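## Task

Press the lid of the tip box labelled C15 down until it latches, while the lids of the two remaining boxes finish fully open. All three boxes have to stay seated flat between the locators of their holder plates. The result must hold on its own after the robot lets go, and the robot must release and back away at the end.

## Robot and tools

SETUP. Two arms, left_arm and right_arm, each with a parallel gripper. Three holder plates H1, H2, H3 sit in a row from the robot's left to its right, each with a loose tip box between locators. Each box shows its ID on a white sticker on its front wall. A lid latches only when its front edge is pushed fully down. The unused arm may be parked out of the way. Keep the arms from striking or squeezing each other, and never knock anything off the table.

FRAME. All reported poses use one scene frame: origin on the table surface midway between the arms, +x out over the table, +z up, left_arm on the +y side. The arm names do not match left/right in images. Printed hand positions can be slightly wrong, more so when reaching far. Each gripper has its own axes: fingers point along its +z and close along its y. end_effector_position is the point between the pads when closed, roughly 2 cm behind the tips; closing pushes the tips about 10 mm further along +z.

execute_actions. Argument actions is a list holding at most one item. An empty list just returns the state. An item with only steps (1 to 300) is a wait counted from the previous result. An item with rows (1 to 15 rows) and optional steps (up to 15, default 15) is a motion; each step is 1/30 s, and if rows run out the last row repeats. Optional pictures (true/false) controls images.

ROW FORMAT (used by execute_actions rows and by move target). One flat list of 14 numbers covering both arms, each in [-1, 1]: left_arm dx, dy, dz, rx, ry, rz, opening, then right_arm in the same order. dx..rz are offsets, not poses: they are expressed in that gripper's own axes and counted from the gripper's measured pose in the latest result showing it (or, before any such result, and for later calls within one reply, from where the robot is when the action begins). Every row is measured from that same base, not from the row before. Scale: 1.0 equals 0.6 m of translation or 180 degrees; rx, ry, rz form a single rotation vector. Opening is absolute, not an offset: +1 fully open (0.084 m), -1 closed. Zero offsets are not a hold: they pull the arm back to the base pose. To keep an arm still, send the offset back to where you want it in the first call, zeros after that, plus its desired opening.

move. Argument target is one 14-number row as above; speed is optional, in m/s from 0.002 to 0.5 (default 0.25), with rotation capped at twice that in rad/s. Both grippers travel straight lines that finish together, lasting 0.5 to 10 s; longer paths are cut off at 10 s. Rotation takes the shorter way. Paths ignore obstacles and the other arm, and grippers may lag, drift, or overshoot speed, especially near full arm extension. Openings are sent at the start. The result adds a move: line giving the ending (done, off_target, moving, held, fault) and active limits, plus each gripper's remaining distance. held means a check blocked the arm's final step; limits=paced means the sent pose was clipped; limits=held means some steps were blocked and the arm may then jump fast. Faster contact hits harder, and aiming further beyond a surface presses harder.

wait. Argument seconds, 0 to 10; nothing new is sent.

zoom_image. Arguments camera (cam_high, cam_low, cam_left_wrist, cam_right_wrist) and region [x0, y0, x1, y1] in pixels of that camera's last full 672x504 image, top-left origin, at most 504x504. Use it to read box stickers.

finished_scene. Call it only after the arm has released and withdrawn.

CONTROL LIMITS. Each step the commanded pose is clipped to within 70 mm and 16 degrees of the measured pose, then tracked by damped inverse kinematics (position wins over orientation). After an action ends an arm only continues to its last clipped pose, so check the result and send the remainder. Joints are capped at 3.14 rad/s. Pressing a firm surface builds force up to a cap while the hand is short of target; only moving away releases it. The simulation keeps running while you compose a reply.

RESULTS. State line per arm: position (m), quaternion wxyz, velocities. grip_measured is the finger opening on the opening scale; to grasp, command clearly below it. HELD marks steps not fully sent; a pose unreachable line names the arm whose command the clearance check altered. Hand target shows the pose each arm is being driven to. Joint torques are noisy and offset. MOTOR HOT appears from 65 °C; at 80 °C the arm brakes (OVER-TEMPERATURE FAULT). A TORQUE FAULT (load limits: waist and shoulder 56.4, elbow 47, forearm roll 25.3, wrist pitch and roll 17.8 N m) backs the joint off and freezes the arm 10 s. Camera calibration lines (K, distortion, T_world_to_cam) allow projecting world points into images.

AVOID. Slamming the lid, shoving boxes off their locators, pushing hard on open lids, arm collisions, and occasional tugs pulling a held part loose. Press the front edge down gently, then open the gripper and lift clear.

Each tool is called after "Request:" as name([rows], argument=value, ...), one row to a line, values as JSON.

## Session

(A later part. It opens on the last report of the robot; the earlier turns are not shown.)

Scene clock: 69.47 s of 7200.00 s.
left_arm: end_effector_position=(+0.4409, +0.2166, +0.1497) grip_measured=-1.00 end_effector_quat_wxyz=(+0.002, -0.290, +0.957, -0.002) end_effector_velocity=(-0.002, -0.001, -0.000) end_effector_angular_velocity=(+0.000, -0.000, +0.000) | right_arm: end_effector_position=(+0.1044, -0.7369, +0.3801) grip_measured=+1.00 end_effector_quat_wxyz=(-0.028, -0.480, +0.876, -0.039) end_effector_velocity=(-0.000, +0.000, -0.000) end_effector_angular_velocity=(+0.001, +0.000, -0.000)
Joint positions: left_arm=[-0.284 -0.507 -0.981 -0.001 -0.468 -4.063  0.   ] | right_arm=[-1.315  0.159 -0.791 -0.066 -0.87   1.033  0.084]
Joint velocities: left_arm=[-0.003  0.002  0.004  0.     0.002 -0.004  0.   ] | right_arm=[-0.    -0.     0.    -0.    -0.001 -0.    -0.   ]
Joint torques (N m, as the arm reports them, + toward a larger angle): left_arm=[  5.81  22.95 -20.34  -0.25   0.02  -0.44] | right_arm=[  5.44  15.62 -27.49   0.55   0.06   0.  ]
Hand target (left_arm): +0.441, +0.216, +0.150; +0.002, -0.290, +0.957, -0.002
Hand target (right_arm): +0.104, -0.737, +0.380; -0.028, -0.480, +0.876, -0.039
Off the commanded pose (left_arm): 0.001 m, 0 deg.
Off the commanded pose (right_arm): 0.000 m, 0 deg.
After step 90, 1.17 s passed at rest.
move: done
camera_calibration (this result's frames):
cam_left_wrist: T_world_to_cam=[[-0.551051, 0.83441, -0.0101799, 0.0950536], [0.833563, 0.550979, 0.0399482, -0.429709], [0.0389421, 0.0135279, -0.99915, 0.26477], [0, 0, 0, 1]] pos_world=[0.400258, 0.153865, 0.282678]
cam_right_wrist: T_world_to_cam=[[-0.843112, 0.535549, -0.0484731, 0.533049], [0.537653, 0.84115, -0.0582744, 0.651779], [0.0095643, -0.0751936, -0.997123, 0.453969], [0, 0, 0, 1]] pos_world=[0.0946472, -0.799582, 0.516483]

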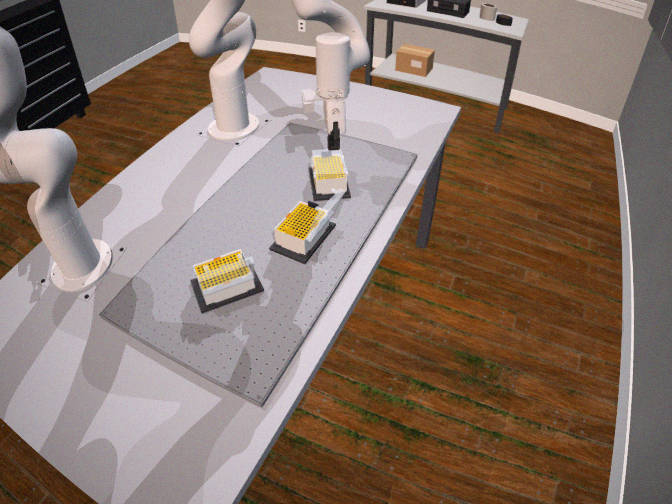

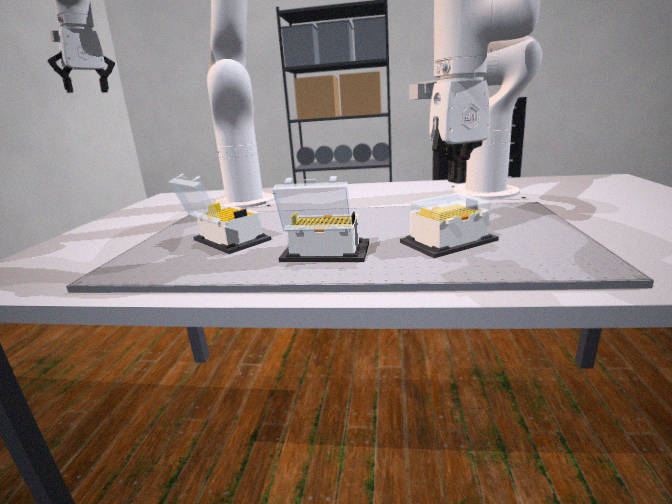

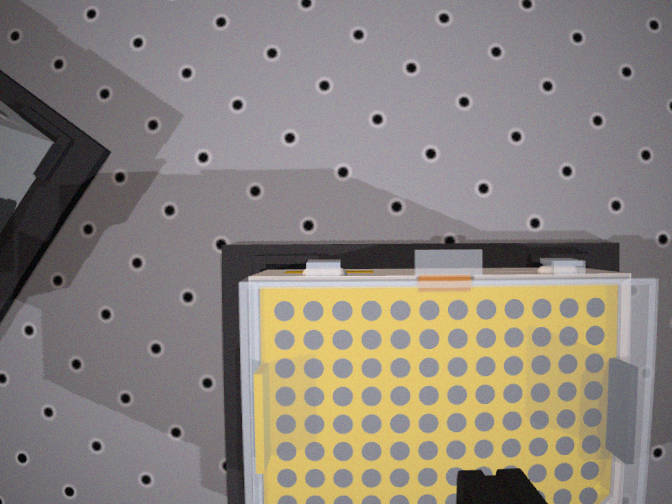

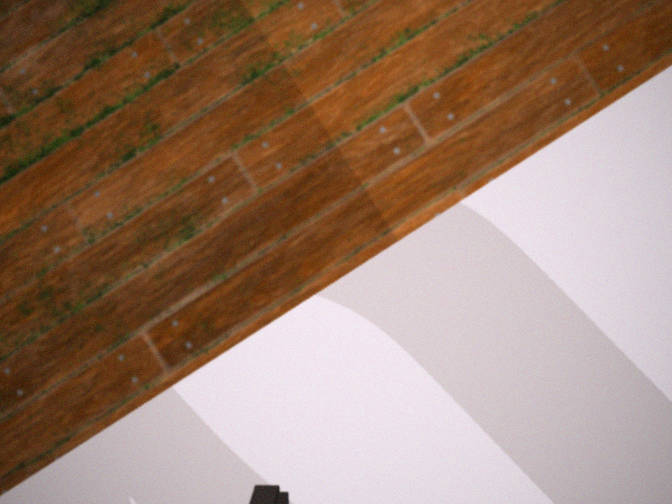

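Request:
move(target=[0.07,0,0.04,0,0,0,-1,0,0,0,0,0,0,1], speed=0.1)

Request:
move(target=[0,0,0.022,0,0,0,-1,0,0,0,0,0,0,1], speed=0.015)

Request:
zoom_image(camera="cam_low", region=[380,140,540,270])

Scene clock: 75.17 s of 7200.00 s.
left_arm: end_effector_position=(+0.4061, +0.1937, +0.1257) grip_measured=-1.00 end_effector_quat_wxyz=(+0.002, -0.290, +0.957, -0.002) end_effector_velocity=(-0.001, -0.001, -0.001) end_effector_angular_velocity=(+0.000, -0.001, +0.001) | right_arm: end_effector_position=(+0.1044, -0.7369, +0.3801) grip_measured=+1.00 end_effector_quat_wxyz=(-0.028, -0.480, +0.876, -0.039) end_effector_velocity=(+0.000, -0.000, +0.000) end_effector_angular_velocity=(-0.001, -0.001, -0.000)
Joint positions: left_arm=[-0.352 -0.508 -0.905 -0.    -0.392 -4.131  0.   ] | right_arm=[-1.315  0.159 -0.791 -0.066 -0.87   1.033  0.084]
Joint velocities: left_arm=[-0.004 -0.     0.003  0.002  0.005 -0.006  0.   ] | right_arm=[ 0.001  0.001 -0.     0.001  0.     0.    -0.   ]
Joint torques (N m, as the arm reports them, + toward a larger angle): left_arm=[  8.96  24.59 -19.42  -0.56   0.06  -0.36] | right_arm=[  0.91  14.79 -26.84   0.4    0.03   0.06]
Hand target (left_arm): +0.406, +0.194, +0.126; +0.002, -0.290, +0.957, -0.002
Hand target (right_arm): +0.104, -0.737, +0.380; -0.028, -0.480, +0.876, -0.039
Off the commanded pose (left_arm): 0.001 m, 0 deg.
Off the commanded pose (right_arm): 0.000 m, 0 deg.
After step 90, 1.77 s passed at rest.
move: done
camera_calibration (this result's frames):
cam_left_wrist: T_world_to_cam=[[-0.551197, 0.834314, -0.0101499, 0.0947649], [0.833463, 0.551122, 0.0400484, -0.387163], [0.0390068, 0.013615, -0.999146, 0.24245], [0, 0, 0, 1]] pos_world=[0.365463, 0.131009, 0.25871]
cam_right_wrist: T_world_to_cam=[[-0.843112, 0.535549, -0.048473, 0.533049], [0.537653, 0.84115, -0.0582743, 0.651778], [0.00956429, -0.0751935, -0.997123, 0.453969], [0, 0, 0, 1]] pos_world=[0.0946472, -0.799582, 0.516483]

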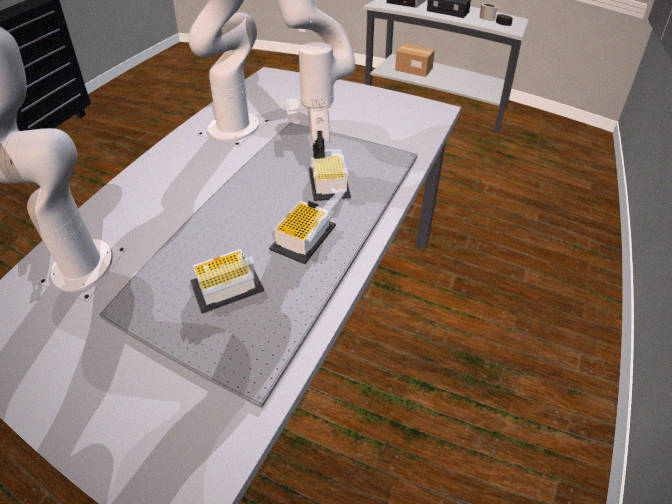

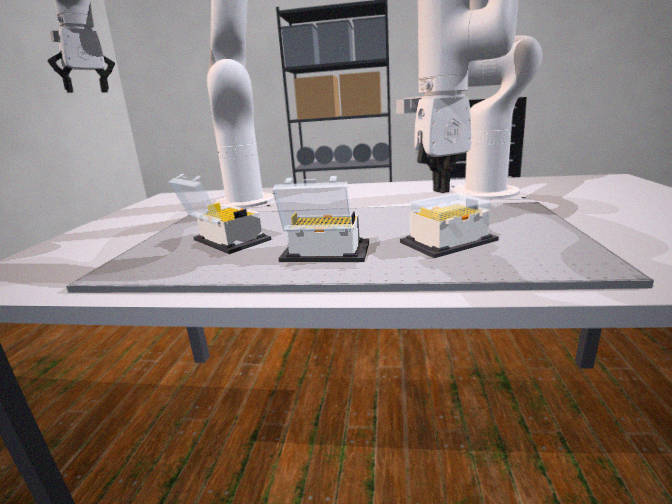

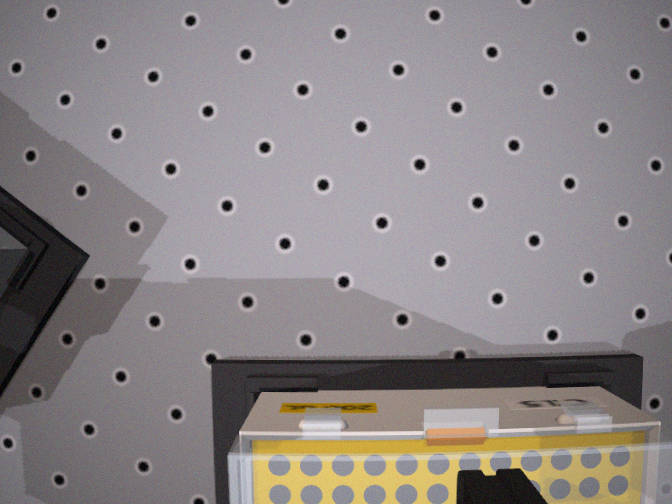

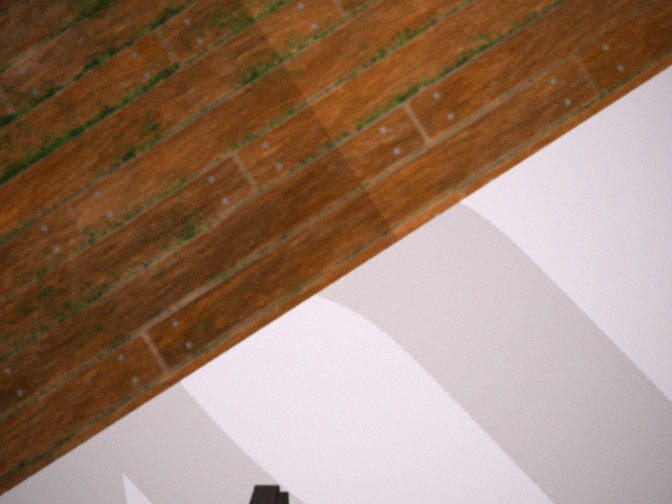

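Scene clock: 76.30 s of 7200.00 s.
left_arm: end_effector_position=(+0.4062, +0.1937, +0.1128) grip_measured=-1.00 end_effector_quat_wxyz=(+0.002, -0.290, +0.957, -0.002) end_effector_velocity=(+0.000, -0.000, -0.002) end_effector_angular_velocity=(-0.001, -0.001, +0.001) | right_arm: end_effector_position=(+0.1044, -0.7369, +0.3801) grip_measured=+1.00 end_effector_quat_wxyz=(-0.028, -0.480, +0.876, -0.039) end_effector_velocity=(+0.001, +0.000, +0.000) end_effector_angular_velocity=(+0.000, -0.001, +0.002)
Joint positions: left_arm=[-0.352 -0.534 -0.906 -0.    -0.366 -4.132  0.   ] | right_arm=[-1.315  0.159 -0.791 -0.066 -0.87   1.033  0.084]
Joint velocities: left_arm=[-0.    -0.004 -0.    -0.001  0.005 -0.     0.   ] | right_arm=[ 0.002 -0.001 -0.001  0.001 -0.    -0.     0.   ]
Joint torques (N m, as the arm reports them, + toward a larger angle): left_arm=[  7.72  23.27 -19.55   0.01   0.2   -0.59] | right_arm=[  4.8   16.03 -27.05   0.25  -0.02   0.37]
Hand target (left_arm): +0.406, +0.194, +0.113; +0.002, -0.290, +0.957, -0.002
Hand target (right_arm): +0.104, -0.737, +0.380; -0.028, -0.480, +0.876, -0.039
Off the commanded pose (left_arm): 0.000 m, 0 deg.
Off the commanded pose (right_arm): 0.000 m, 0 deg.
move: done
camera_calibration (this result's frames):
cam_left_wrist: T_world_to_cam=[[-0.55122, 0.834298, -0.0101722, 0.0947183], [0.833442, 0.551145, 0.0401618, -0.386742], [0.0391132, 0.0136601, -0.999141, 0.229518], [0, 0, 0, 1]] pos_world=[0.365561, 0.130992, 0.245817]
cam_right_wrist: T_world_to_cam=[[-0.843112, 0.535549, -0.0484728, 0.533049], [0.537653, 0.84115, -0.0582744, 0.651778], [0.00956417, -0.0751934, -0.997123, 0.453969], [0, 0, 0, 1]] pos_world=[0.0946472, -0.799582, 0.516483]

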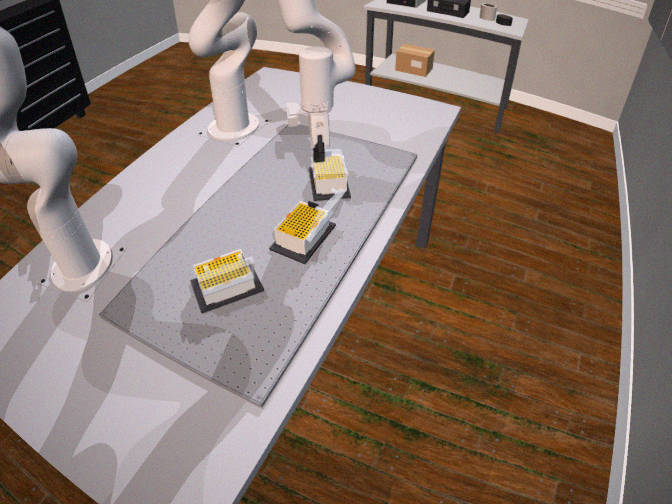

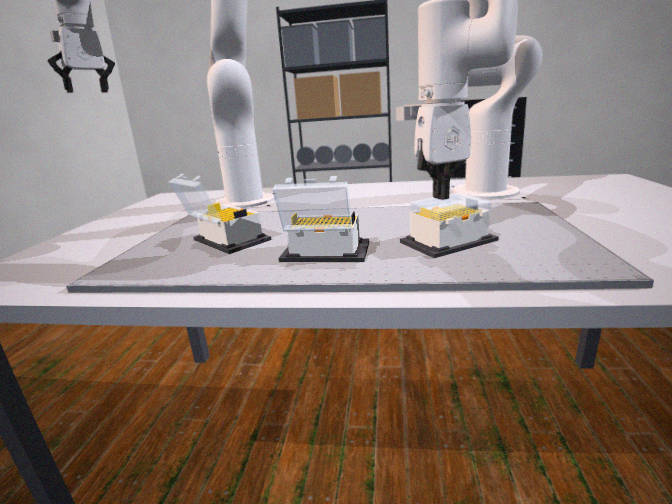

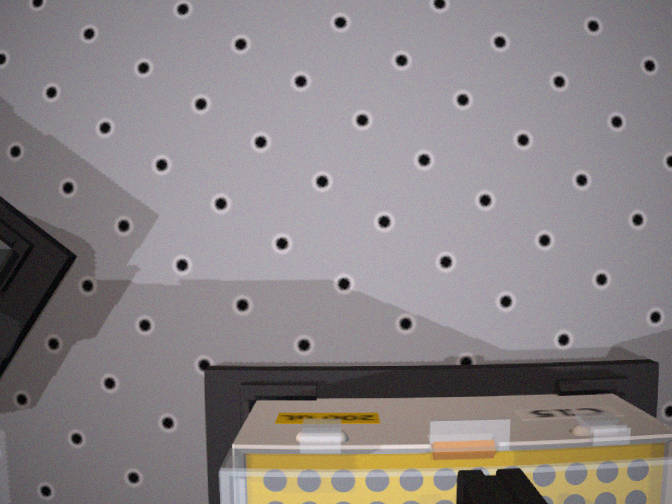

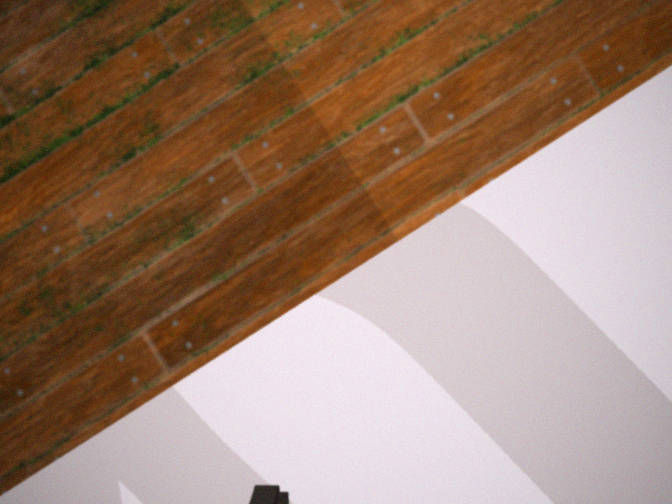

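Region (380, 140, 540, 270) of cam_low's 672x504 image, scaled by 3.150, with more detail than that image has; it fills the top 410 rows of this view, and the rest is white.

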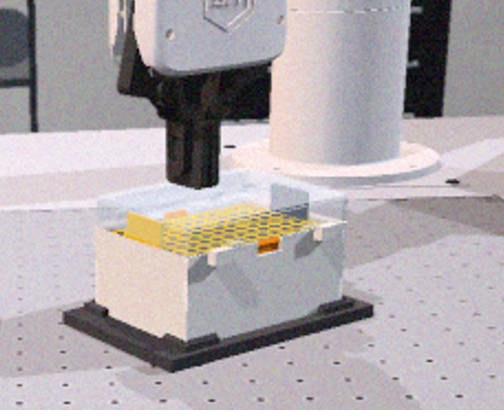

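Request:
move(target=[0,0,0.01,0,0,0,-1,0,0,0,0,0,0,1], speed=0.006)

Scene clock: 79.97 s of 7200.00 s.
left_arm: end_effector_position=(+0.4072, +0.1933, +0.1087) grip_measured=-1.00 end_effector_quat_wxyz=(+0.003, -0.290, +0.957, -0.002) end_effector_velocity=(+0.000, -0.000, -0.000) end_effector_angular_velocity=(-0.003, -0.008, -0.000) | right_arm: end_effector_position=(+0.1044, -0.7369, +0.3801) grip_measured=+1.00 end_effector_quat_wxyz=(-0.028, -0.480, +0.876, -0.039) end_effector_velocity=(-0.000, +0.000, -0.000) end_effector_angular_velocity=(+0.000, -0.000, -0.000)
Joint positions: left_arm=[-0.351 -0.543 -0.908  0.    -0.356 -4.132  0.   ] | right_arm=[-1.315  0.159 -0.791 -0.066 -0.87   1.033  0.084]
Joint velocities: left_arm=[ 0.     0.003  0.005 -0.     0.011  0.001  0.   ] | right_arm=[-0.    -0.     0.     0.001  0.    -0.    -0.   ]
Joint torques (N m, as the arm reports them, + toward a larger angle): left_arm=[ 7.63 -0.46 -8.76  0.06  4.57 -0.33] | right_arm=[  4.64  16.13 -27.78   1.28   0.02   0.02]
Hand target (left_arm): +0.406, +0.194, +0.107; +0.002, -0.290, +0.957, -0.002
Hand target (right_arm): +0.104, -0.737, +0.380; -0.028, -0.480, +0.876, -0.039
Off the commanded pose (left_arm): 0.002 m, 0 deg.
Off the commanded pose (right_arm): 0.000 m, 0 deg.
move: done
camera_calibration (this result's frames):
cam_left_wrist: T_world_to_cam=[[-0.551214, 0.834281, -0.0117938, 0.095693], [0.833359, 0.551188, 0.0412802, -0.38725], [0.0409399, 0.0129257, -0.999078, 0.224776], [0, 0, 0, 1]] pos_world=[0.366264, 0.130708, 0.241683]
cam_right_wrist: T_world_to_cam=[[-0.843112, 0.535549, -0.0484729, 0.533049], [0.537653, 0.84115, -0.0582743, 0.651778], [0.00956421, -0.0751934, -0.997123, 0.453969], [0, 0, 0, 1]] pos_world=[0.0946471, -0.799582, 0.516483]

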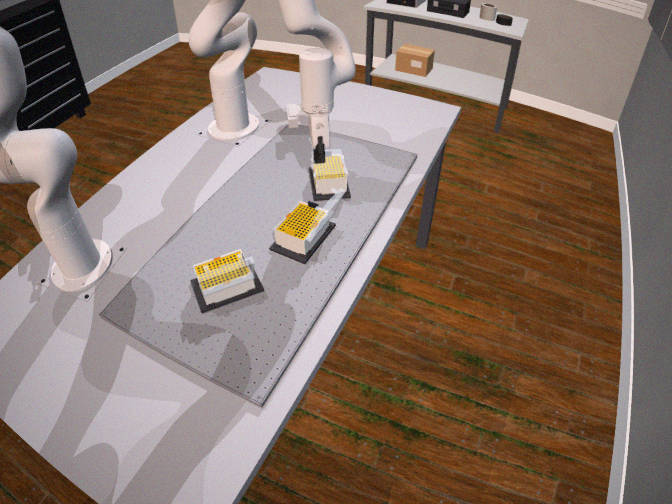

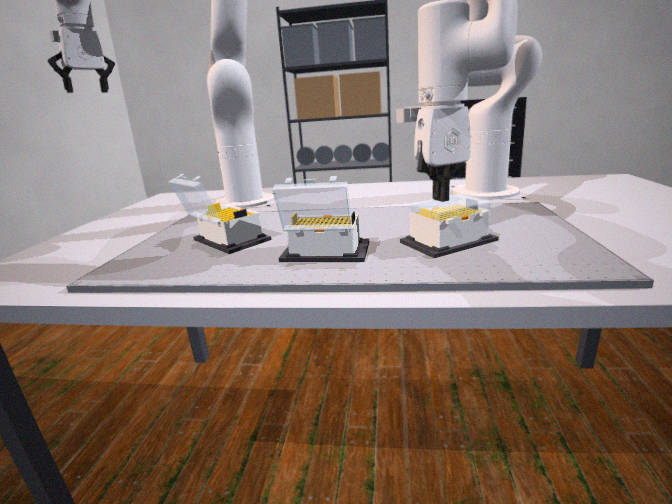

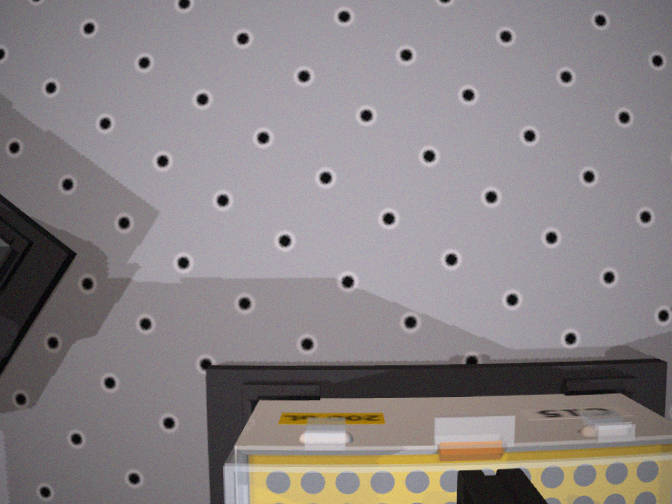

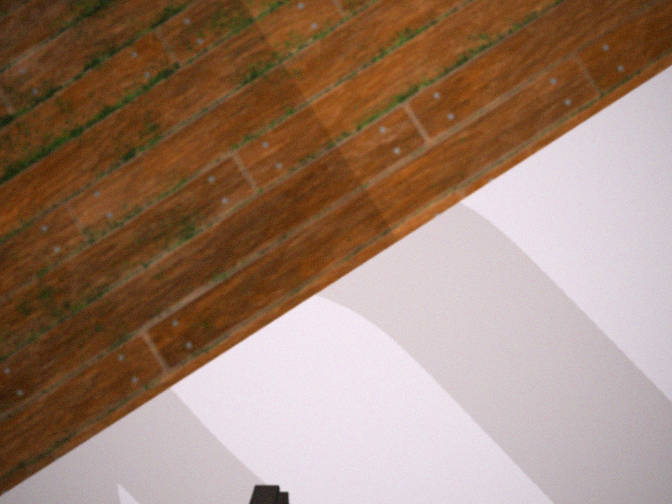

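Request:
move(target=[0,0,-0.25,0,-0.1,0,-1,0,0,0,0,0,0,1])

Request:
zoom_image(camera="cam_low", region=[380,140,540,270])

Scene clock: 84.50 s of 7200.00 s.
left_arm: end_effector_position=(+0.4059, +0.1935, +0.2580) grip_measured=-1.00 end_effector_quat_wxyz=(+0.151, -0.286, +0.945, +0.042) end_effector_velocity=(-0.000, -0.000, +0.003) end_effector_angular_velocity=(+0.007, -0.008, -0.000) | right_arm: end_effector_position=(+0.1044, -0.7369, +0.3801) grip_measured=+1.00 end_effector_quat_wxyz=(-0.028, -0.480, +0.876, -0.039) end_effector_velocity=(-0.000, -0.000, -0.000) end_effector_angular_velocity=(-0.000, +0.001, -0.001)
Joint positions: left_arm=[-0.49  -0.213 -0.846  0.552 -0.556 -4.731  0.   ] | right_arm=[-1.315  0.159 -0.791 -0.066 -0.87   1.033  0.084]
Joint velocities: left_arm=[-0.006  0.005  0.001  0.017 -0.007 -0.019  0.   ] | right_arm=[-0.001 -0.001  0.    -0.001  0.001  0.001 -0.   ]
Joint torques (N m, as the arm reports them, + toward a larger angle): left_arm=[  7.45  17.65 -22.59  -0.26  -0.19  -0.44] | right_arm=[  3.38  14.84 -27.3    0.6   -0.09  -0.18]
Hand target (left_arm): +0.406, +0.193, +0.258; +0.152, -0.286, +0.945, +0.042
Hand target (right_arm): +0.104, -0.737, +0.380; -0.028, -0.480, +0.876, -0.039
Off the commanded pose (left_arm): 0.001 m, 0 deg.
Off the commanded pose (right_arm): 0.000 m, 0 deg.
After step 90, 0.30 s passed at rest.
move: done
camera_calibration (this result's frames):
cam_left_wrist: T_world_to_cam=[[-0.548937, 0.835783, -0.0116326, 0.0953418], [0.782321, 0.518624, 0.344969, -0.443745], [0.294352, 0.180265, -0.938542, 0.223075], [0, 0, 0, 1]] pos_world=[0.333825, 0.110239, 0.363552]
cam_right_wrist: T_world_to_cam=[[-0.843112, 0.535549, -0.0484728, 0.533049], [0.537653, 0.84115, -0.0582743, 0.651778], [0.00956414, -0.0751933, -0.997123, 0.453969], [0, 0, 0, 1]] pos_world=[0.0946471, -0.799582, 0.516483]

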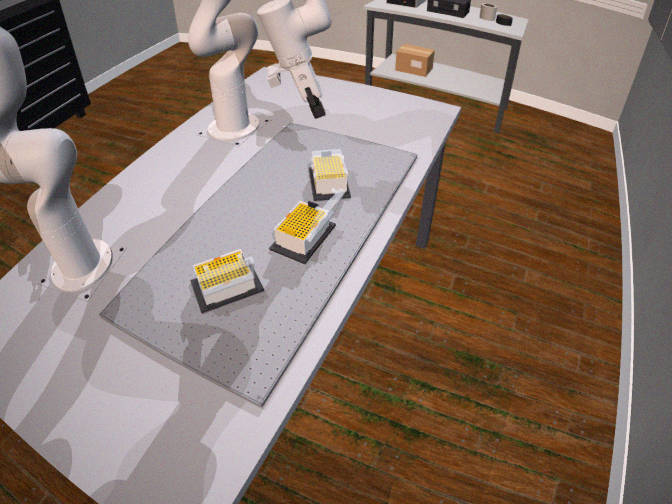

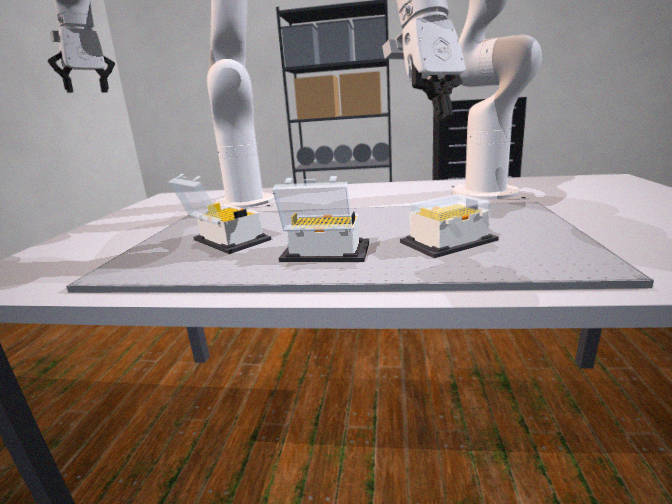

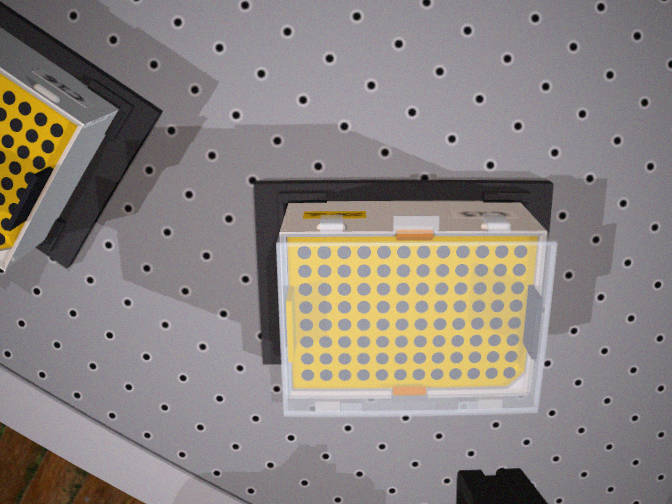

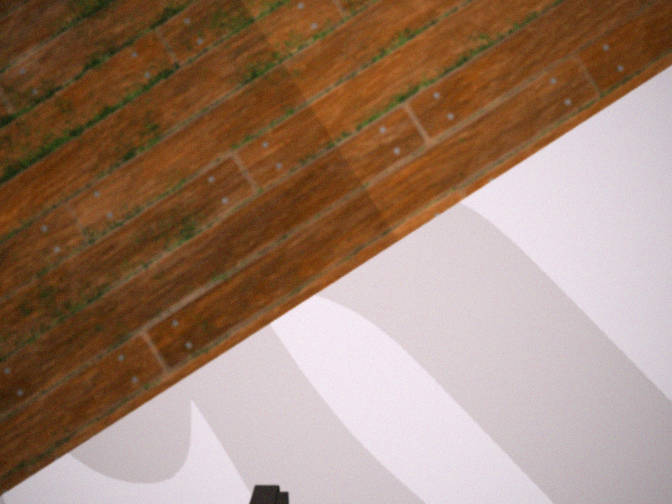

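Region (380, 140, 540, 270) of cam_low's 672x504 image, scaled by 3.150, with more detail than that image has; it fills the top 410 rows of this view, and the rest is white.

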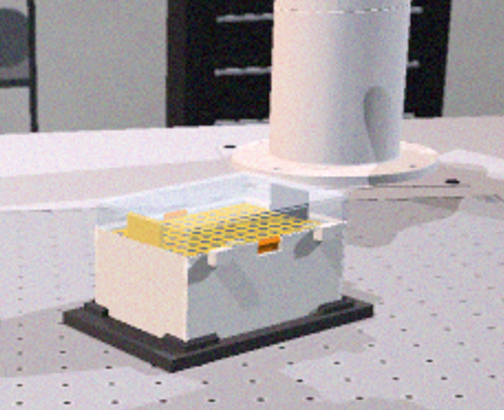

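The lid front now sits lower than before and stays down.

Request:
finished_scene(scene=1)

The scene is finished: the task was done.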